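# Seat the loose gear on the gearbox's empty pin

## Task

Place the loose gear on the gearbox pin that has no gear, meshing its teeth with both the centre gear and the outer ring, and leave it lying flat and as low as the other two gears. At no point may it drop more than about a finger's width, or drop from higher than the tops of the gear pins. Once it is above its pin, release it only after the pin has gone into the gear's hole and its teeth line up with the ring's teeth. Then, with the gripper empty, withdraw so that it is at least 11 cm away from the gears.

## Robot and tools

Robot: one six-joint arm (wxai_follower) with a two-finger parallel gripper. The joints, base to tip, are waist, shoulder, elbow, wrist pitch, wrist yaw and wrist roll, with ranges in rad: waist -3.054 to 3.054, shoulder 0.000 to 3.142, elbow 0.000 to 2.356, wrist pitch -1.571 to 1.571, wrist yaw -1.571 to 1.571, wrist roll -3.142 to 3.142. Joint 1 in results is the URDF's joint_0, and so on. The base may sit slightly tilted on a mounting block, and the block counts as part of the arm for the clearance check.

Frames: every pose is given in the scene frame. Its origin lies on the table surface straight below the arm base. +z is up, +x points away from the base, and +y is to the left when facing along +x. In the gripper's own frame the fingers extend along +x and close along y. end_effector_position is the pinch point midway between the finger pads, roughly 3 to 4 cm behind the fingertips. The printed position can be slightly wrong, more so when the arm is reaching far.

A row (used by execute_actions and move) is 8 numbers: x, y, z, qw, qx, qy, qz, opening. x, y, z is an absolute target for the pinch point in metres; qw, qx, qy, qz is an absolute target orientation, w first. Together they are a pose, not an offset. A target lying more than 0.6 m from the last reported position along any gripper axis is refused and nothing moves. Put the desired quaternion in every row; do not copy the drifted one from the last result. opening runs from -1 to 1: +1 is fully open (0.088 m), empty fingers touch near -0.80, and values below that do nothing more. Closing fully takes at least about 0.5 s.

execute_actions: argument actions is a list with zero or one entry. An empty list just reports state. {"rows": [[8 numbers], ...], "steps": n} runs up to 15 control steps of 1/30 s; each row lasts one step and the last row repeats if rows run out (default 15 steps). {"steps": n} alone is a wait of up to 300 steps counted from the previous result, reply time included. Optional pictures (true/false) controls camera images, which are included by default.

move: target is one row as above; speed is the path's top speed in m/s, 0.002 to 0.5, default 0.25, with rotation capped at twice that in rad/s. The path is a straight line from the current pose to the target, lasting 0.5 to 10 s; longer paths are cut off early. It does not avoid obstacles, the gripper can lag, drift, or overshoot speed near full extension, and the opening is applied at the start. Faster contacts and targets further past a surface push harder. The result adds a move: line with the ending (done, off_target, moving, held, fault) and acting limits: paced means the sent pose was clipped, held means a clearance check blocked some steps, after which the arm may jump faster. It also gives the remaining distance to target.

wait: seconds from 0 to 10; the robot gets nothing new. zoom_image: camera is one of cam_head_left, cam_head_right, cam_high, cam_low, cam_wrist (each 504x504); region is [x0, y0, x1, y1] in image pixels from the top-left, at most 504 by 504. show_instructions shows the reference pages; read_manual(section="licences") shows licence texts; neither moves anything. finished_scene(scene) ends the given scene number permanently and grades it, so call it only when the gear is seated and the empty gripper has withdrawn.

Control: each step the command is clipped to within 70 mm and 16 degrees of the measured pose, then damped inverse kinematics drives the joints, favouring position over orientation. After an action ends the arm only continues to the last clipped pose, so long trips need several calls; check the reported pose each time. Joint friction can leave the gripper short or tilted, and tiny moves may not happen; correct tilt explicitly.

Result lines: the state line gives pose and linear/angular velocities. Joint positions and Joint velocities list the six joints then the finger-pad gap in m. grip_measured is the actual opening on the command scale; to hold something, command clearly below it (lower squeezes harder, max about 34 N per pad). Readings may be off by about 1 mm consistently. "pose unreachable" and HELD mark steps changed or blocked by the clearance check. Hand target shows where the controller is currently heading. Joint torques are noisy, offset readings. MOTOR HOT appears from 50 °C; at 95 °C an OVER-TEMPERATURE FAULT holds the arm, and without cooling it can lose power and go limp.

Avoid: torques at load limits (N m: waist 18.2, shoulder 22.5, elbow 22.4, wrist pitch 5.92, wrist yaw 5.9, wrist roll 5.54; held weight counts), which cause a 10 s TORQUE FAULT stop; fast or hard contacts; dropping the gear from height; knocking anything off the table; holding loads for long periods. Loose objects may occasionally be nudged by an outside push. The simulation keeps running while you think after the first call.

Each tool is called after "Call:" by a JSON object that holds its "method" and its "body".

Reference images:

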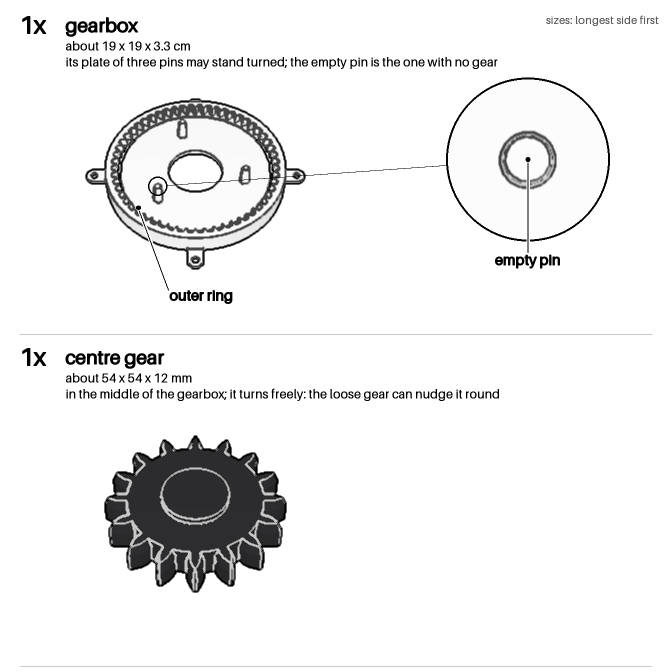

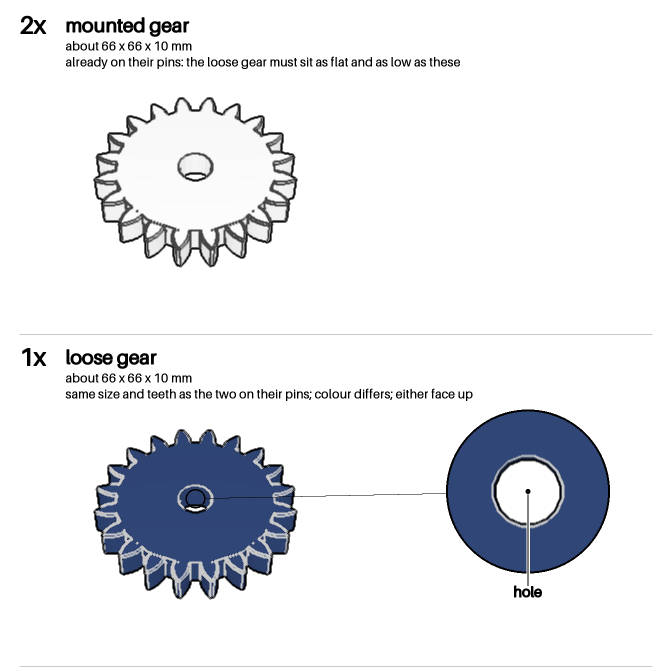

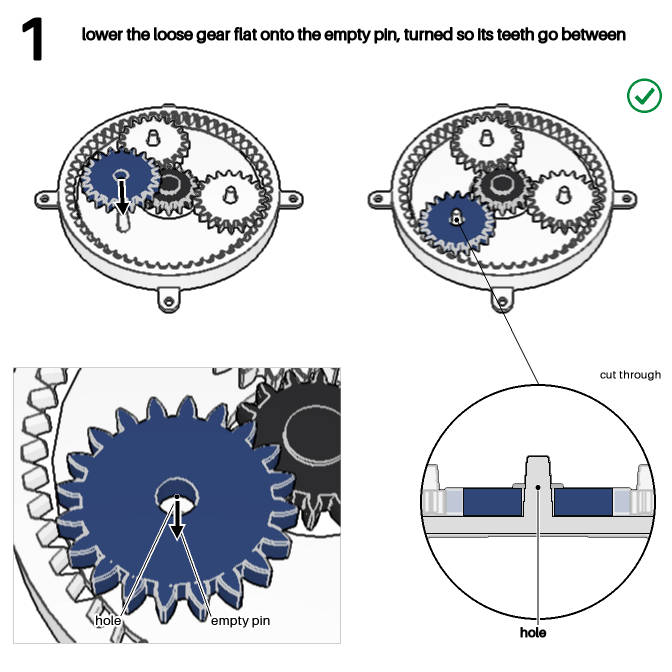

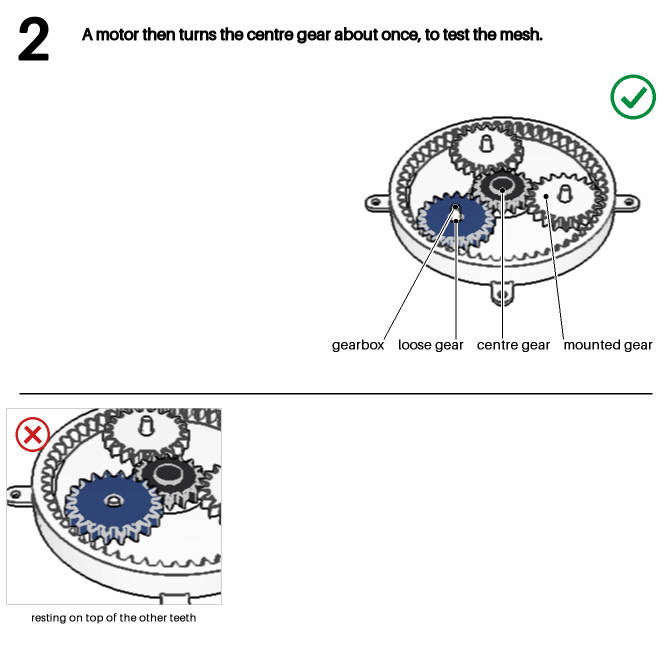

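## Session

Call:
{"method": "execute_actions", "body": {"actions": []}}

Scene clock: 0.00 s of 4147.00 s.
end_effector_position=(+0.3103, +0.2511, +0.2744) grip_measured=+0.827 end_effector_quat_wxyz=(+0.919, -0.393, -0.024, +0.028) end_effector_velocity=(+0.001, +0.000, -0.000) end_effector_angular_velocity=(-0.008, +0.001, +0.005)
Joint positions: [0.017 0.858 0.663 0.24  0.01  0.015 0.08 ]
Joint velocities: [-0.002  0.002 -0.002  0.007 -0.007 -0.007 -0.   ]
Joint torques (N m, as the arm reports them, + toward a larger angle): no reading
Motor temperatures (°C, as the motors report them): [26 25 23 24 25 23]
Heat: hottest waist 26 °C (+0.0 °C/min).
Hand target: +0.310, +0.251, +0.274; +0.919, -0.393, -0.024, +0.028

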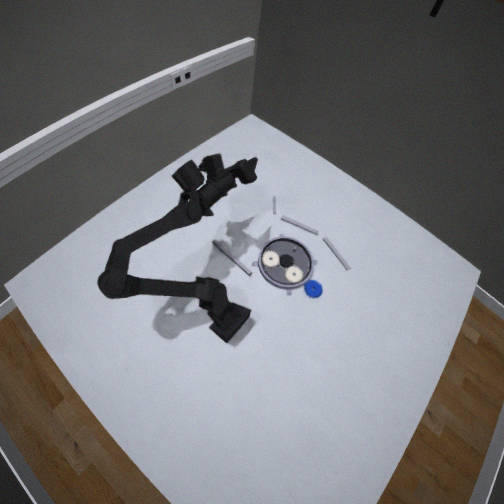

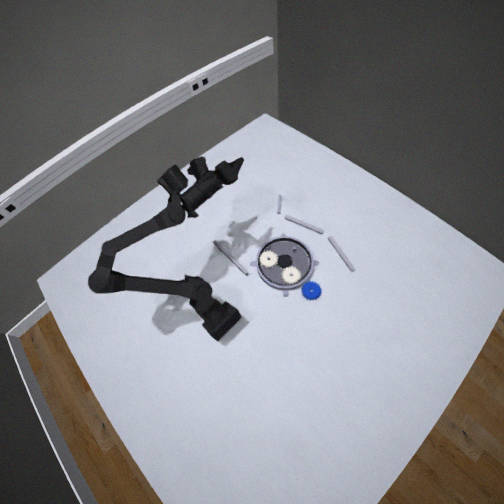

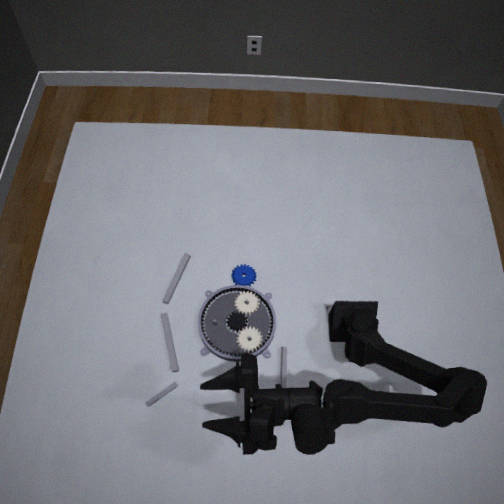

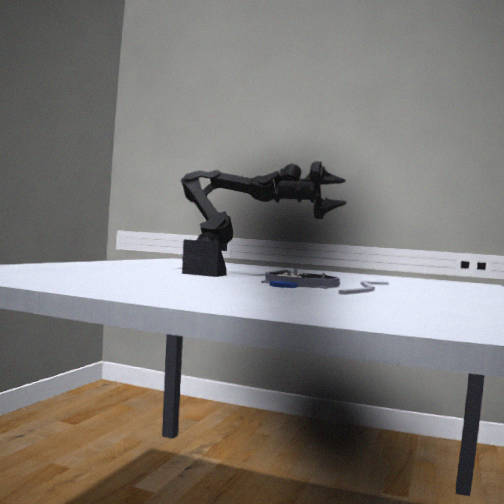

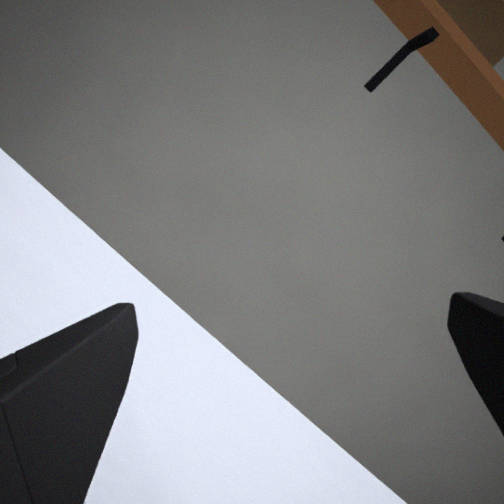

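Call:
{"method": "move", "body": {"target": [0.28,-0.115,0.15,0.707,0,0.707,0,1]}}

Scene clock: 5.30 s of 4147.00 s.
end_effector_position=(+0.2774, -0.1139, +0.1474) grip_measured=+0.990 end_effector_quat_wxyz=(+0.704, -0.003, +0.710, +0.007) end_effector_velocity=(-0.002, -0.002, -0.000) end_effector_angular_velocity=(+0.010, +0.015, -0.006)
Joint positions: [-0.76   2.418  1.531 -1.334 -0.562 -0.938  0.088]
Joint velocities: [-0.002  0.017  0.017 -0.022  0.007 -0.007  0.   ]
Joint torques (N m, as the arm reports them, + toward a larger angle): [-5.82 -4.32  7.61  0.04  0.1  -0.1 ]
Motor temperatures (°C, as the motors report them): [26 25 23 24 25 23]
Heat: hottest waist 26 °C (+0.0 °C/min).
Hand target: +0.278, -0.117, +0.148; +0.704, -0.003, +0.710, +0.007
Off the commanded pose: 0.004 m, 1 deg.
move: done

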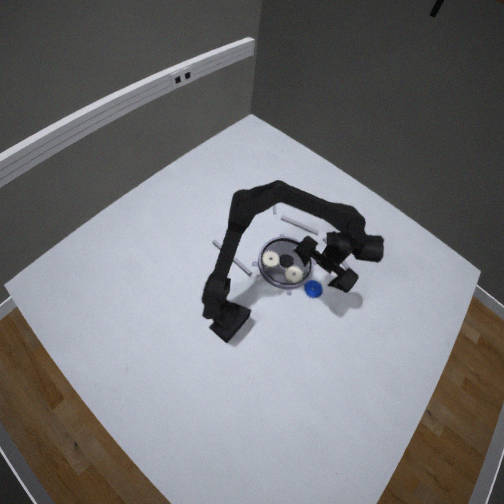

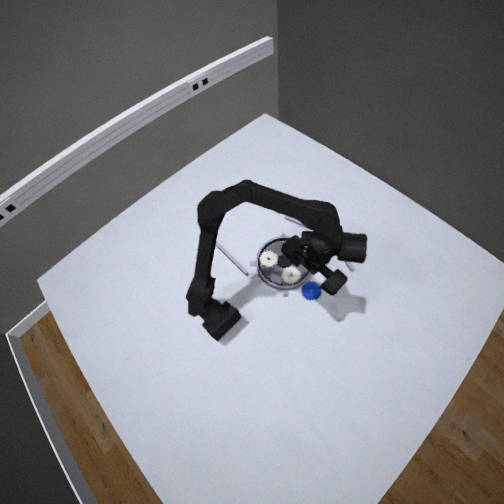

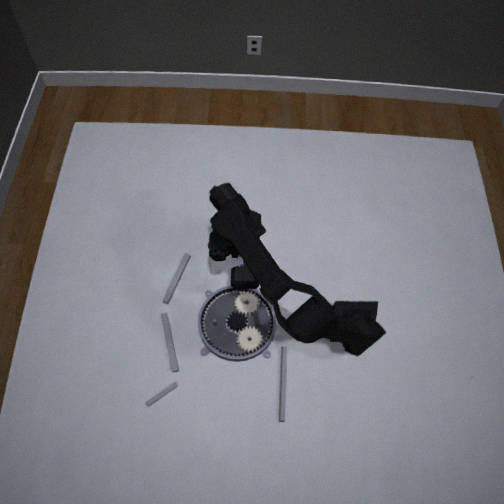

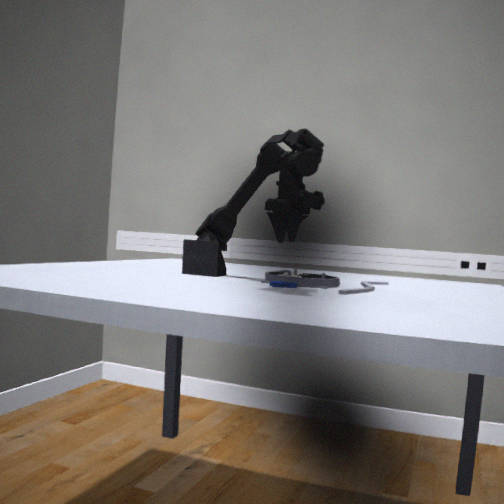

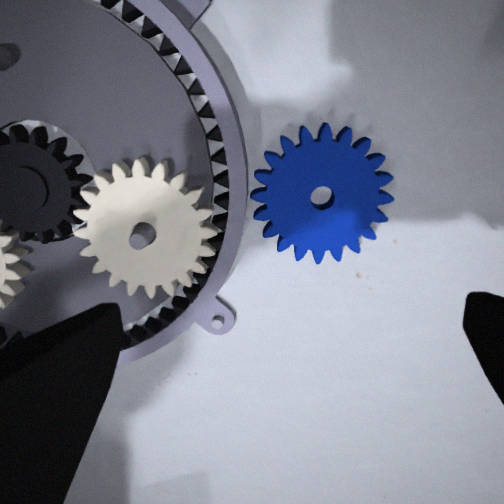

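Call:
{"method": "move", "body": {"target": [0.295,-0.14,0.10,0.5,0.5,0.5,-0.5,1]}}

Scene clock: 11.53 s of 4147.00 s.
end_effector_position=(+0.2972, -0.1395, +0.1035) grip_measured=+0.990 end_effector_quat_wxyz=(+0.506, +0.495, +0.500, -0.498) end_effector_velocity=(-0.001, +0.002, -0.002) end_effector_angular_velocity=(+0.012, +0.003, +0.002)
Joint positions: [-0.698  2.528  1.525 -1.161 -0.597  0.708  0.088]
Joint velocities: [ 0.002  0.002 -0.002 -0.007 -0.007 -0.007  0.   ]
Joint torques (N m, as the arm reports them, + toward a larger angle): [-5.73 -4.9   5.06  0.48 -0.05  0.11]
Motor temperatures (°C, as the motors report them): [27 26 24 24 25 24]
Heat: hottest waist 27 °C (+5.2 °C/min).
Hand target: +0.295, -0.140, +0.100; +0.500, +0.500, +0.500, -0.500
Off the commanded pose: 0.004 m, 1 deg.
move: done

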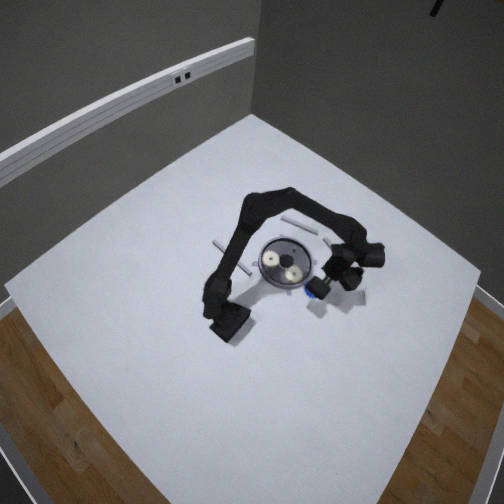

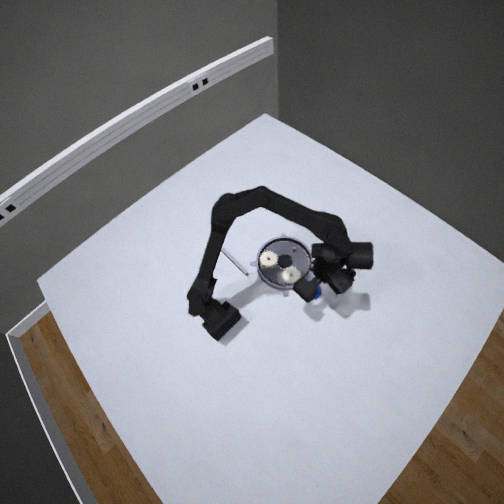

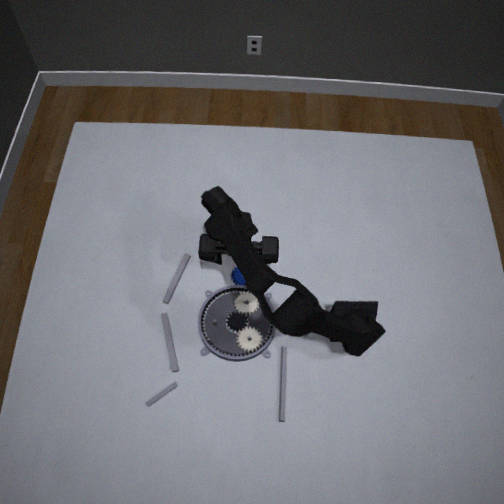

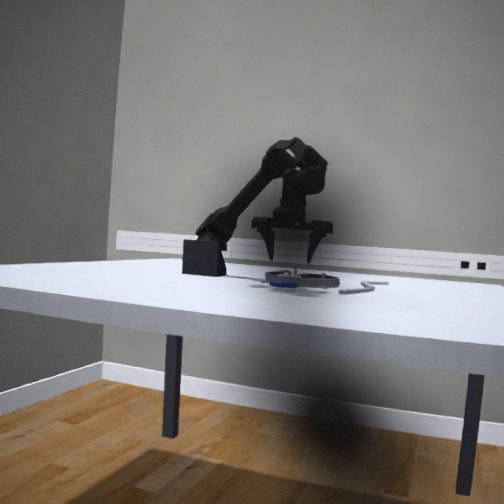

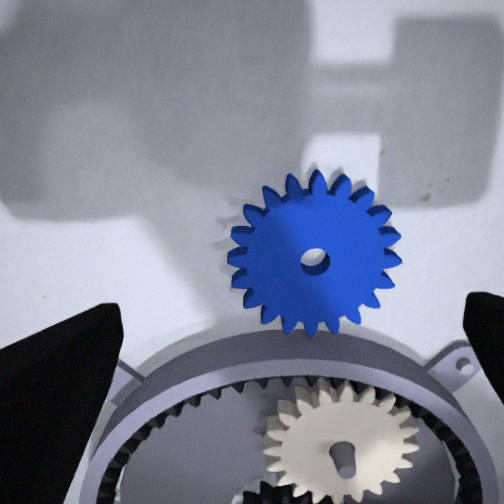

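Call:
{"method": "move", "body": {"target": [0.287,-0.14,0.042,0.5,0.5,0.5,-0.5,1], "speed": 0.08}}

Call:
{"method": "move", "body": {"target": [0.287,-0.14,0.042,0.5,0.5,0.5,-0.5,0.3]}}

Scene clock: 14.03 s of 4147.00 s.
end_effector_position=(+0.2900, -0.1398, +0.0455) grip_measured=+0.990 end_effector_quat_wxyz=(+0.506, +0.496, +0.499, -0.499) end_effector_velocity=(+0.001, +0.001, +0.001) end_effector_angular_velocity=(+0.001, -0.011, -0.005)
Joint positions: [-0.618  2.552  1.351 -0.915 -0.642  0.792  0.088]
Joint velocities: [-0.002 -0.007 -0.007  0.007 -0.007  0.007  0.   ]
Joint torques (N m, as the arm reports them, + toward a larger angle): [-5.73 -4.92  4.59  0.45 -0.05  0.11]
Motor temperatures (°C, as the motors report them): [28 26 24 24 25 24]
Heat: hottest waist 28 °C (+8.6 °C/min).
Hand target: +0.287, -0.140, +0.042; +0.500, +0.500, +0.500, -0.500
Off the commanded pose: 0.005 m, 1 deg.
move: done

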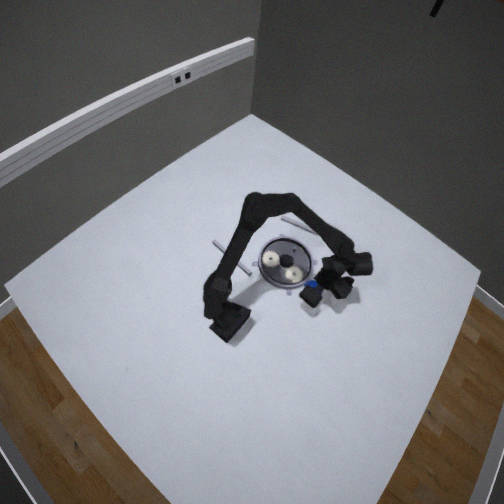

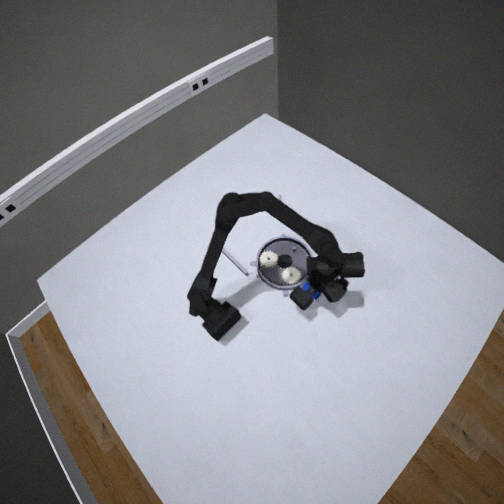

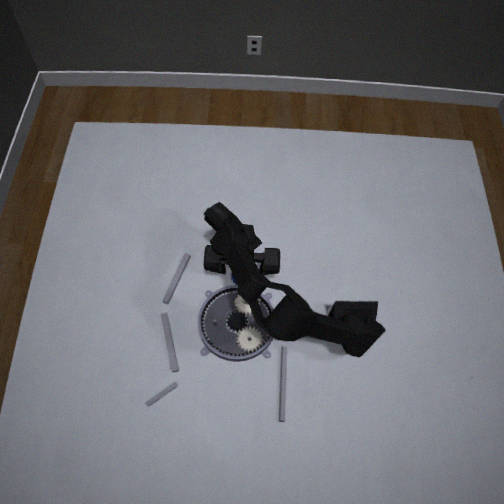

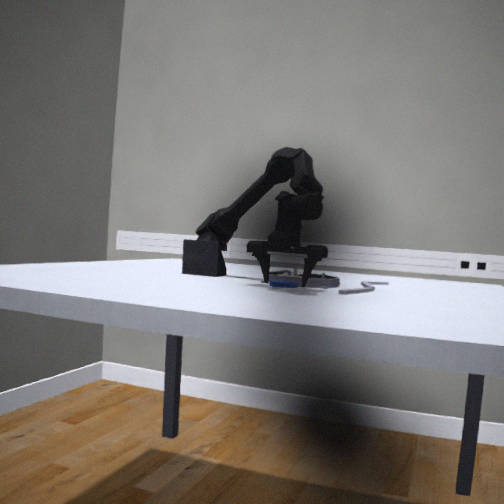

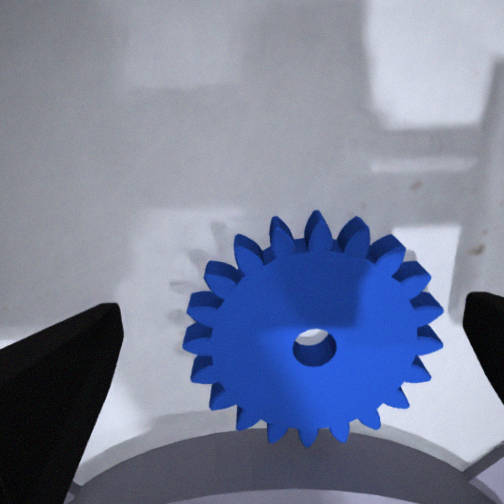

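Scene clock: 14.73 s of 4147.00 s.
end_effector_position=(+0.2899, -0.1399, +0.0453) grip_measured=+0.491 end_effector_quat_wxyz=(+0.506, +0.496, +0.499, -0.498) end_effector_velocity=(+0.001, -0.000, +0.001) end_effector_angular_velocity=(+0.001, -0.011, +0.010)
Joint positions: [-0.618  2.552  1.35  -0.914 -0.642  0.792  0.063]
Joint velocities: [-0.002 -0.002 -0.002  0.007 -0.007 -0.007 -0.   ]
Joint torques (N m, as the arm reports them, + toward a larger angle): [-5.75 -4.9   4.47  0.48 -0.05  0.1 ]
Motor temperatures (°C, as the motors report them): [28 26 24 24 25 24]
Heat: hottest waist 28 °C (+8.1 °C/min).
Hand target: +0.287, -0.140, +0.042; +0.500, +0.500, +0.500, -0.500
Off the commanded pose: 0.004 m, 1 deg.
move: done

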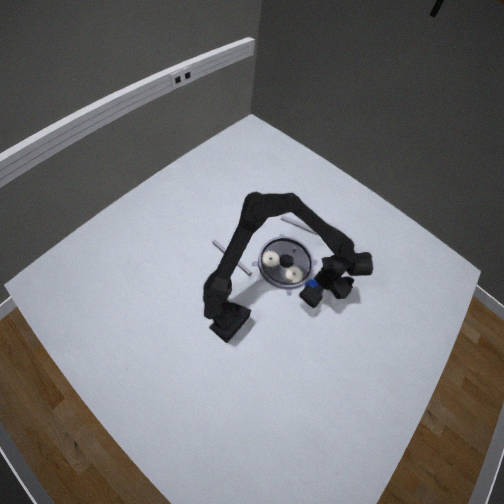

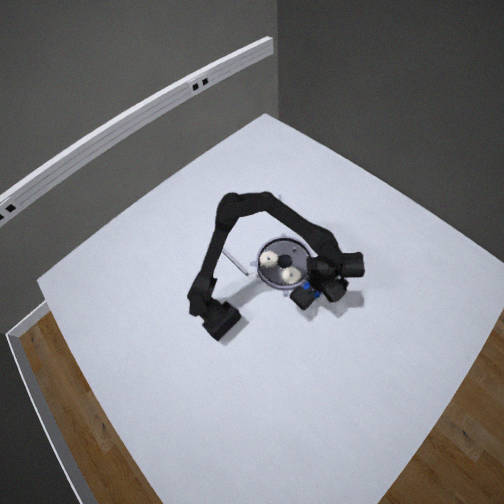

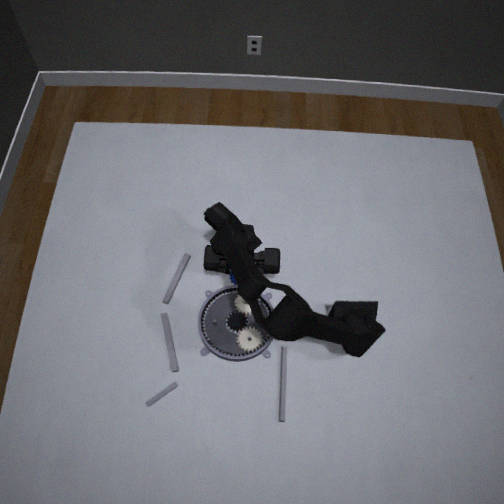

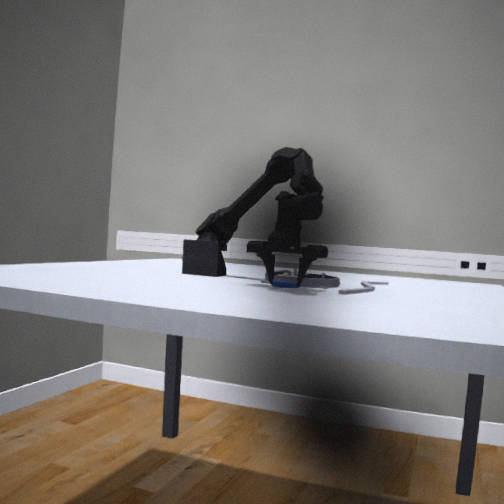

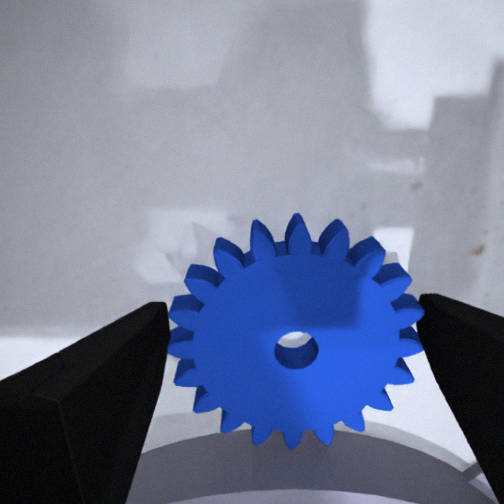

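Call:
{"method": "move", "body": {"target": [0.287,-0.14,0.11,0.5,0.5,0.5,-0.5,0.3], "speed": 0.1}}

Call:
{"method": "move", "body": {"target": [0.345,0.0,0.11,0.707,0,0.707,0,0.3], "speed": 0.15}}

Scene clock: 17.03 s of 4147.00 s.
end_effector_position=(+0.2838, -0.1392, +0.1033) grip_measured=+0.490 end_effector_quat_wxyz=(+0.491, +0.503, +0.504, -0.502) end_effector_velocity=(+0.002, +0.002, +0.003) end_effector_angular_velocity=(+0.009, -0.004, +0.001)
Joint positions: [-0.721  2.527  1.499 -1.183 -0.588  0.689  0.063]
Joint velocities: [-0.002  0.002  0.017 -0.022 -0.007 -0.007 -0.   ]
Joint torques (N m, as the arm reports them, + toward a larger angle): [-6.1  -6.57  7.44  0.03  0.16 -0.09]
Motor temperatures (°C, as the motors report them): [28 27 24 24 25 24]
Heat: hottest waist 28 °C (+7.0 °C/min).
Hand target: +0.287, -0.140, +0.110; +0.500, +0.500, +0.500, -0.500
Off the commanded pose: 0.007 m, 1 deg.
move: done

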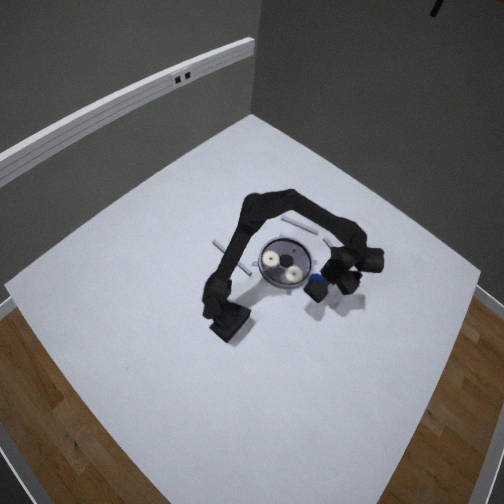

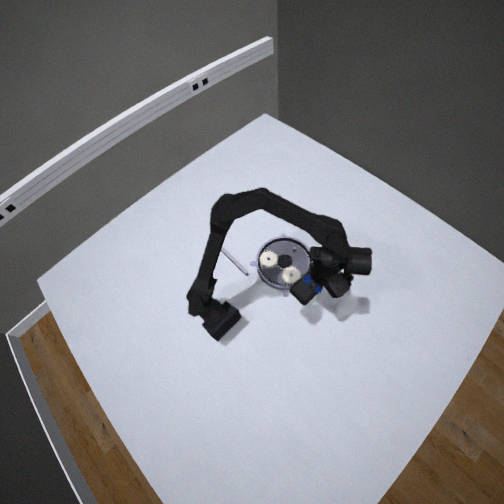

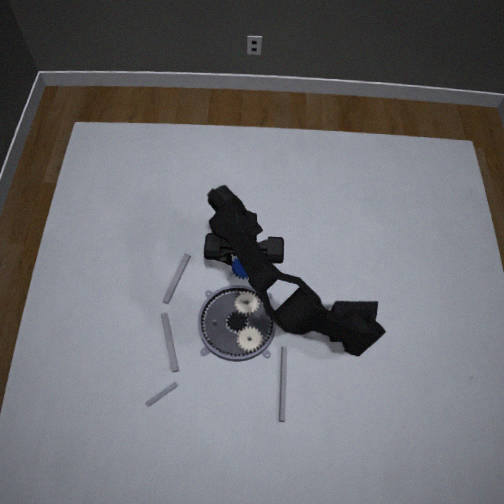

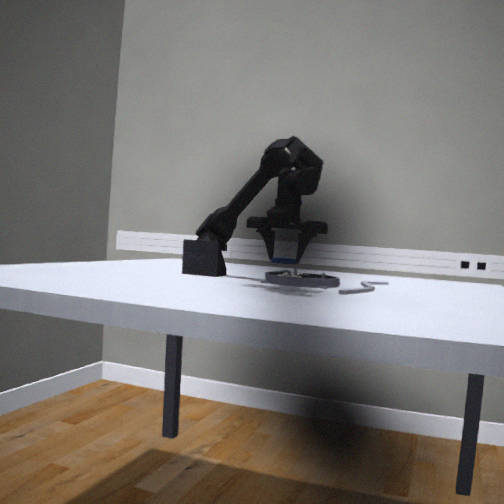

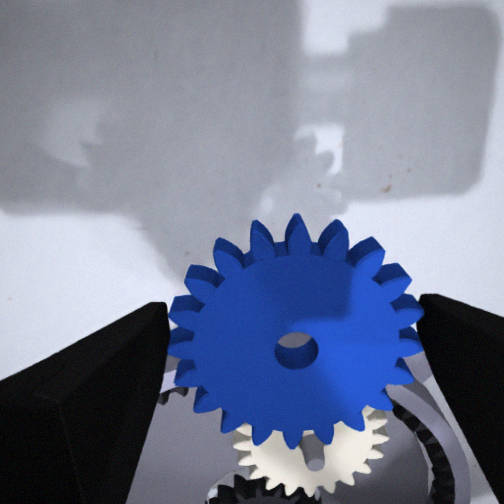

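Scene clock: 22.67 s of 4147.00 s.
end_effector_position=(+0.3428, -0.0035, +0.1053) grip_measured=+0.492 end_effector_quat_wxyz=(+0.702, +0.007, +0.712, -0.006) end_effector_velocity=(-0.001, +0.001, +0.001) end_effector_angular_velocity=(+0.009, -0.001, +0.001)
Joint positions: [-0.426  2.251  1.5   -1.254 -0.73  -0.549  0.063]
Joint velocities: [-0.002 -0.002 -0.002 -0.007 -0.007 -0.007 -0.   ]
Joint torques (N m, as the arm reports them, + toward a larger angle): [-6.68 -5.79  6.92  0.02 -0.11 -0.11]
Motor temperatures (°C, as the motors report them): [29 28 24 24 25 24]
Heat: hottest waist 29 °C (+7.9 °C/min).
Hand target: +0.346, -0.000, +0.110; +0.708, -0.000, +0.707, -0.001
Off the commanded pose: 0.006 m, 1 deg.
move: done

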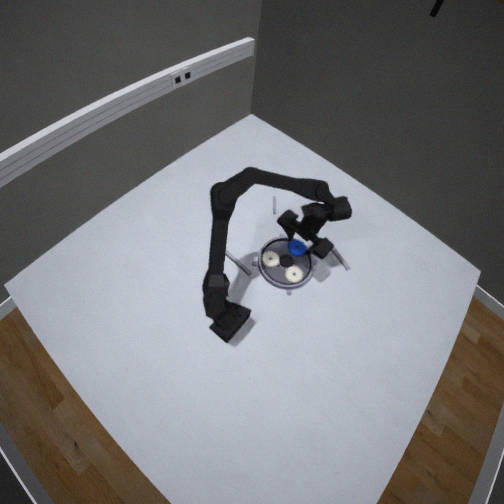

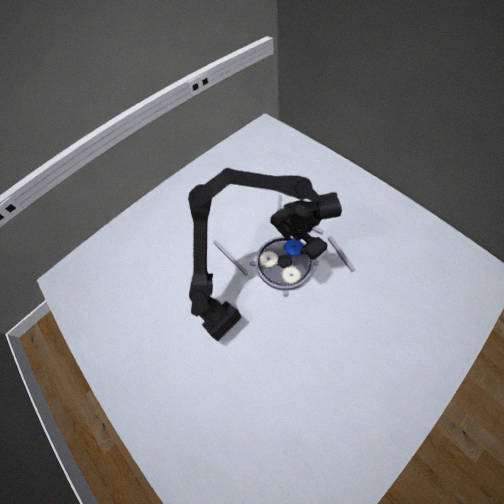

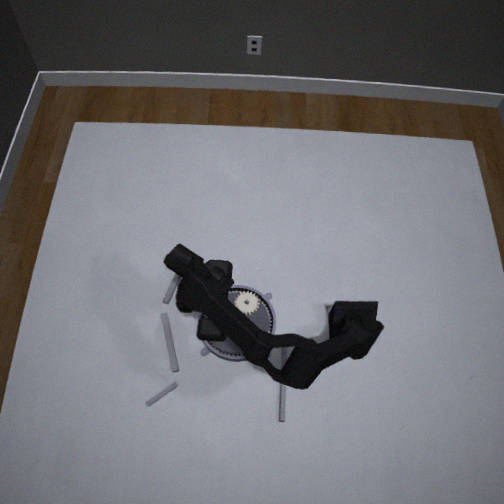

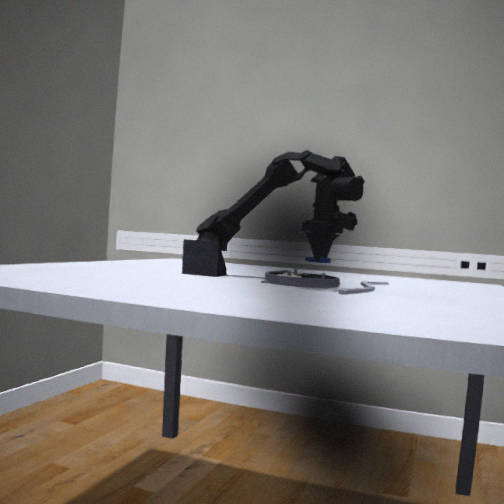

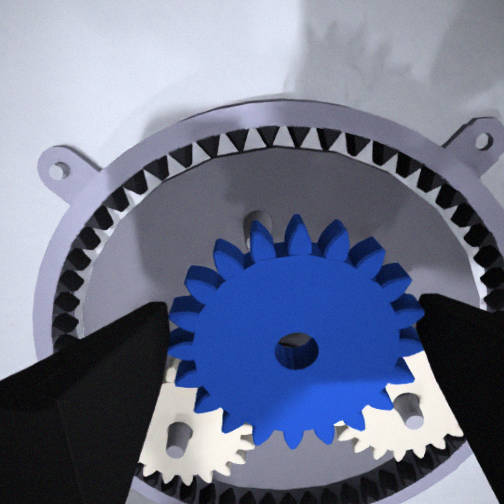

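Call:
{"method": "move", "body": {"target": [0.37,0.014,0.095,0.707,0,0.707,0,0.3], "speed": 0.1}}

Scene clock: 24.97 s of 4147.00 s.
end_effector_position=(+0.3670, +0.0150, +0.0944) grip_measured=+0.492 end_effector_quat_wxyz=(+0.705, -0.001, +0.709, -0.000) end_effector_velocity=(+0.001, +0.001, +0.001) end_effector_angular_velocity=(+0.007, -0.004, +0.004)
Joint positions: [-0.353  2.269  1.569 -1.231 -0.758 -0.469  0.063]
Joint velocities: [-0.002  0.002  0.007 -0.007 -0.007 -0.007  0.   ]
Joint torques (N m, as the arm reports them, + toward a larger angle): [-7.13 -4.32  6.76  0.41 -0.12  0.1 ]
Motor temperatures (°C, as the motors report them): [30 28 24 24 25 24]
Heat: hottest waist 30 °C (+9.6 °C/min).
Hand target: +0.370, +0.014, +0.095; +0.707, -0.000, +0.707, -0.000
Off the commanded pose: 0.003 m, 0 deg.
move: done

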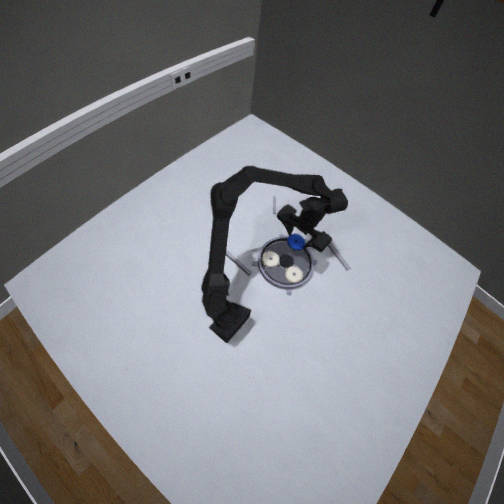

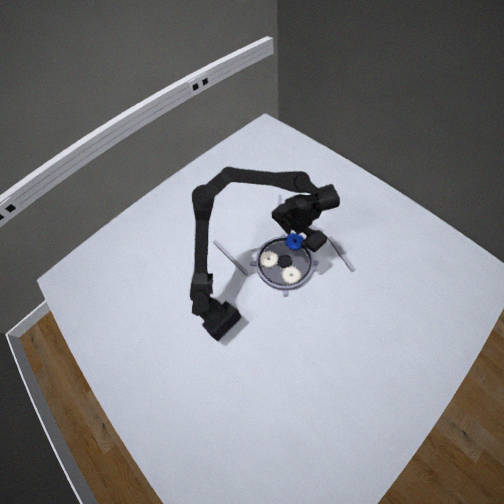

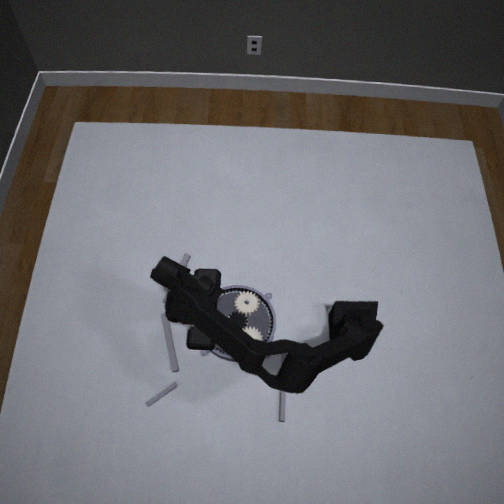

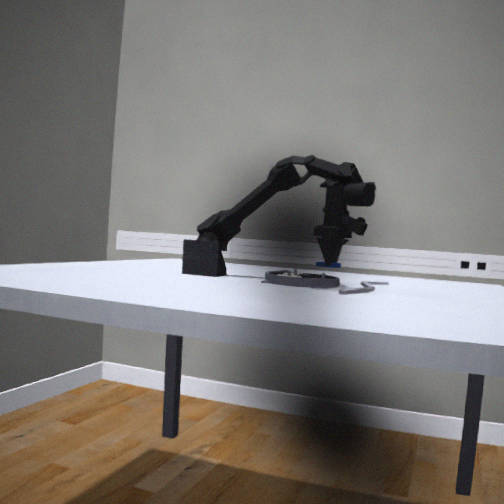

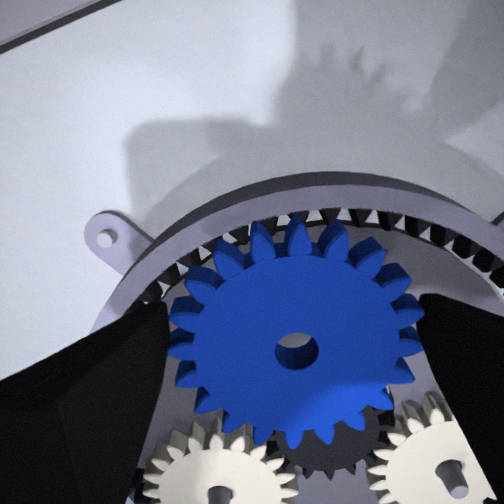

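Call:
{"method": "move", "body": {"target": [0.37,0.014,0.075,0.707,0,0.707,0,0.3], "speed": 0.03}}

Scene clock: 27.47 s of 4147.00 s.
end_effector_position=(+0.3715, +0.0160, +0.0782) grip_measured=+0.488 end_effector_quat_wxyz=(+0.708, -0.005, +0.706, +0.001) end_effector_velocity=(-0.002, +0.002, -0.001) end_effector_angular_velocity=(+0.025, +0.001, -0.006)
Joint positions: [-0.32   2.27   1.53  -1.146 -0.77  -0.423  0.063]
Joint velocities: [-0.002  0.002 -0.007 -0.007 -0.022 -0.007 -0.   ]
Joint torques (N m, as the arm reports them, + toward a larger angle): [-7.03 -4.39  4.34  0.62 -0.12  0.1 ]
Motor temperatures (°C, as the motors report them): [30 29 24 24 25 24]
Heat: hottest waist 30 °C (+8.7 °C/min).
Hand target: +0.370, +0.014, +0.075; +0.707, -0.000, +0.707, -0.000
Off the commanded pose: 0.004 m, 1 deg.
move: done

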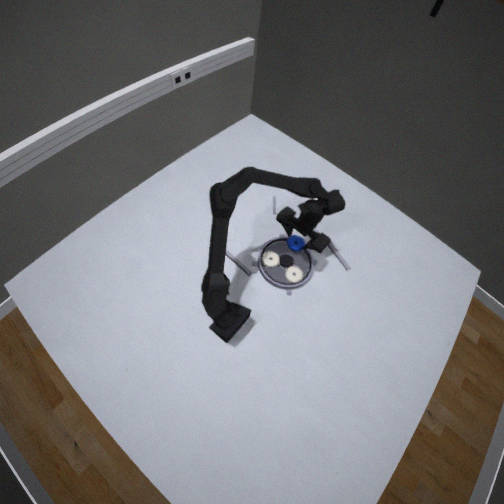

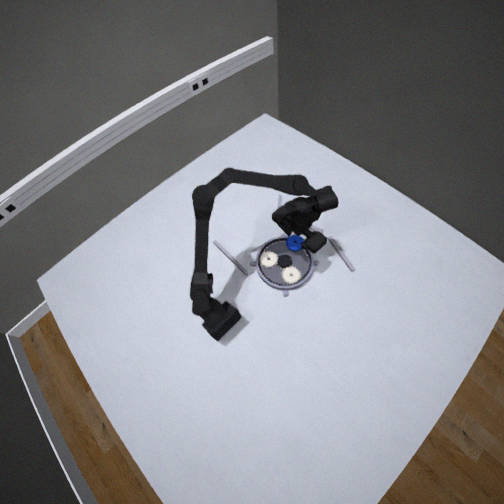

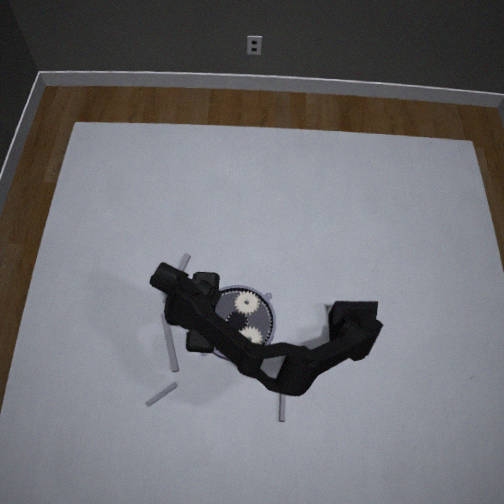

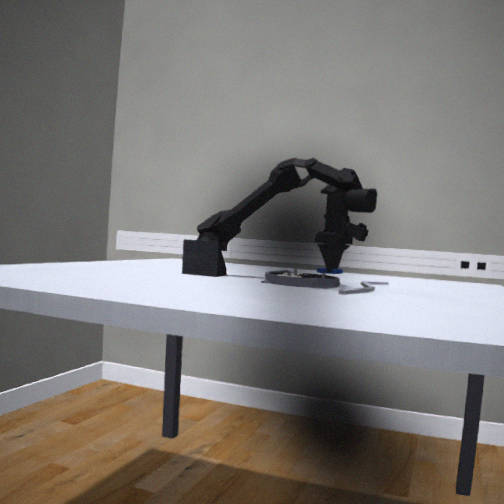

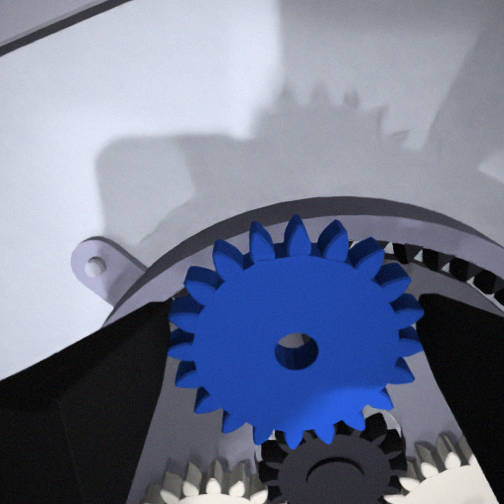

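Call:
{"method": "move", "body": {"target": [0.368,0.014,0.062,0.707,0,0.707,0,0.3], "speed": 0.02}}

Scene clock: 29.97 s of 4147.00 s.
end_effector_position=(+0.3705, +0.0108, +0.0762) grip_measured=+0.491 end_effector_quat_wxyz=(+0.716, -0.002, +0.698, -0.007) end_effector_velocity=(-0.001, +0.001, +0.000) end_effector_angular_velocity=(+0.006, -0.006, +0.008)
Joint positions: [-0.326  2.259  1.493 -1.094 -0.771 -0.393  0.063]
Joint velocities: [-0.002 -0.007 -0.012  0.007 -0.007 -0.007 -0.   ]
Joint torques (N m, as the arm reports them, + toward a larger angle): [-4.49 -3.69  3.12  1.31 -0.29  0.08]
Motor temperatures (°C, as the motors report them): [31 29 24 24 25 24]
Heat: hottest waist 31 °C (+10.0 °C/min).
Hand target: +0.368, +0.014, +0.062; +0.707, -0.000, +0.707, -0.000
Off the commanded pose: 0.015 m, 2 deg.
move: off_target

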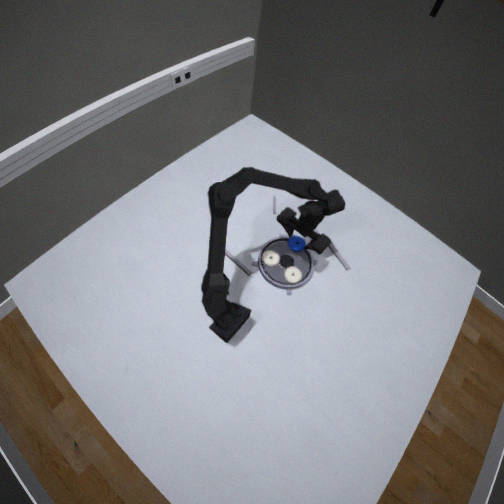

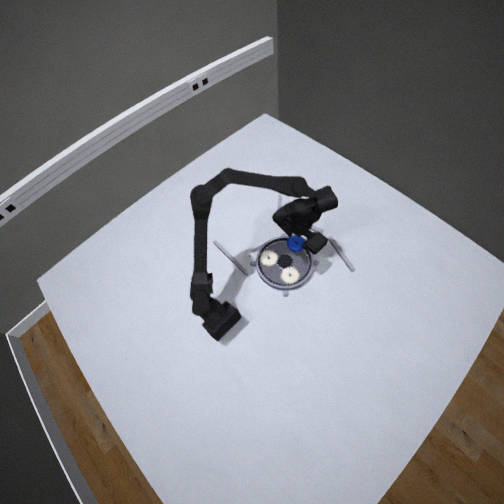

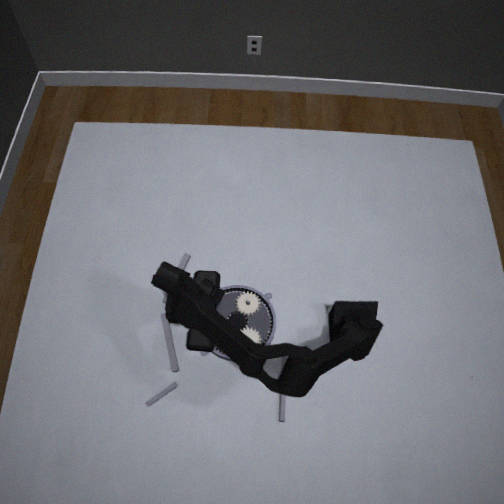

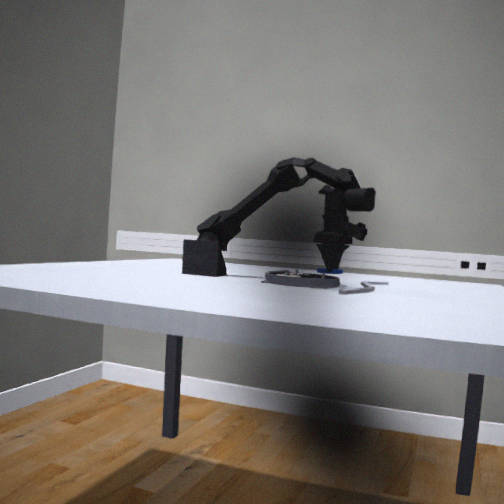

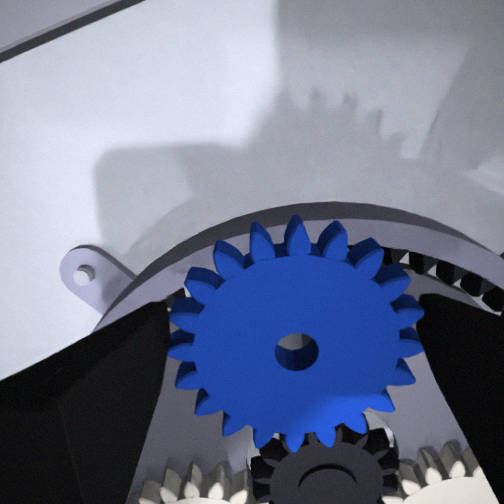

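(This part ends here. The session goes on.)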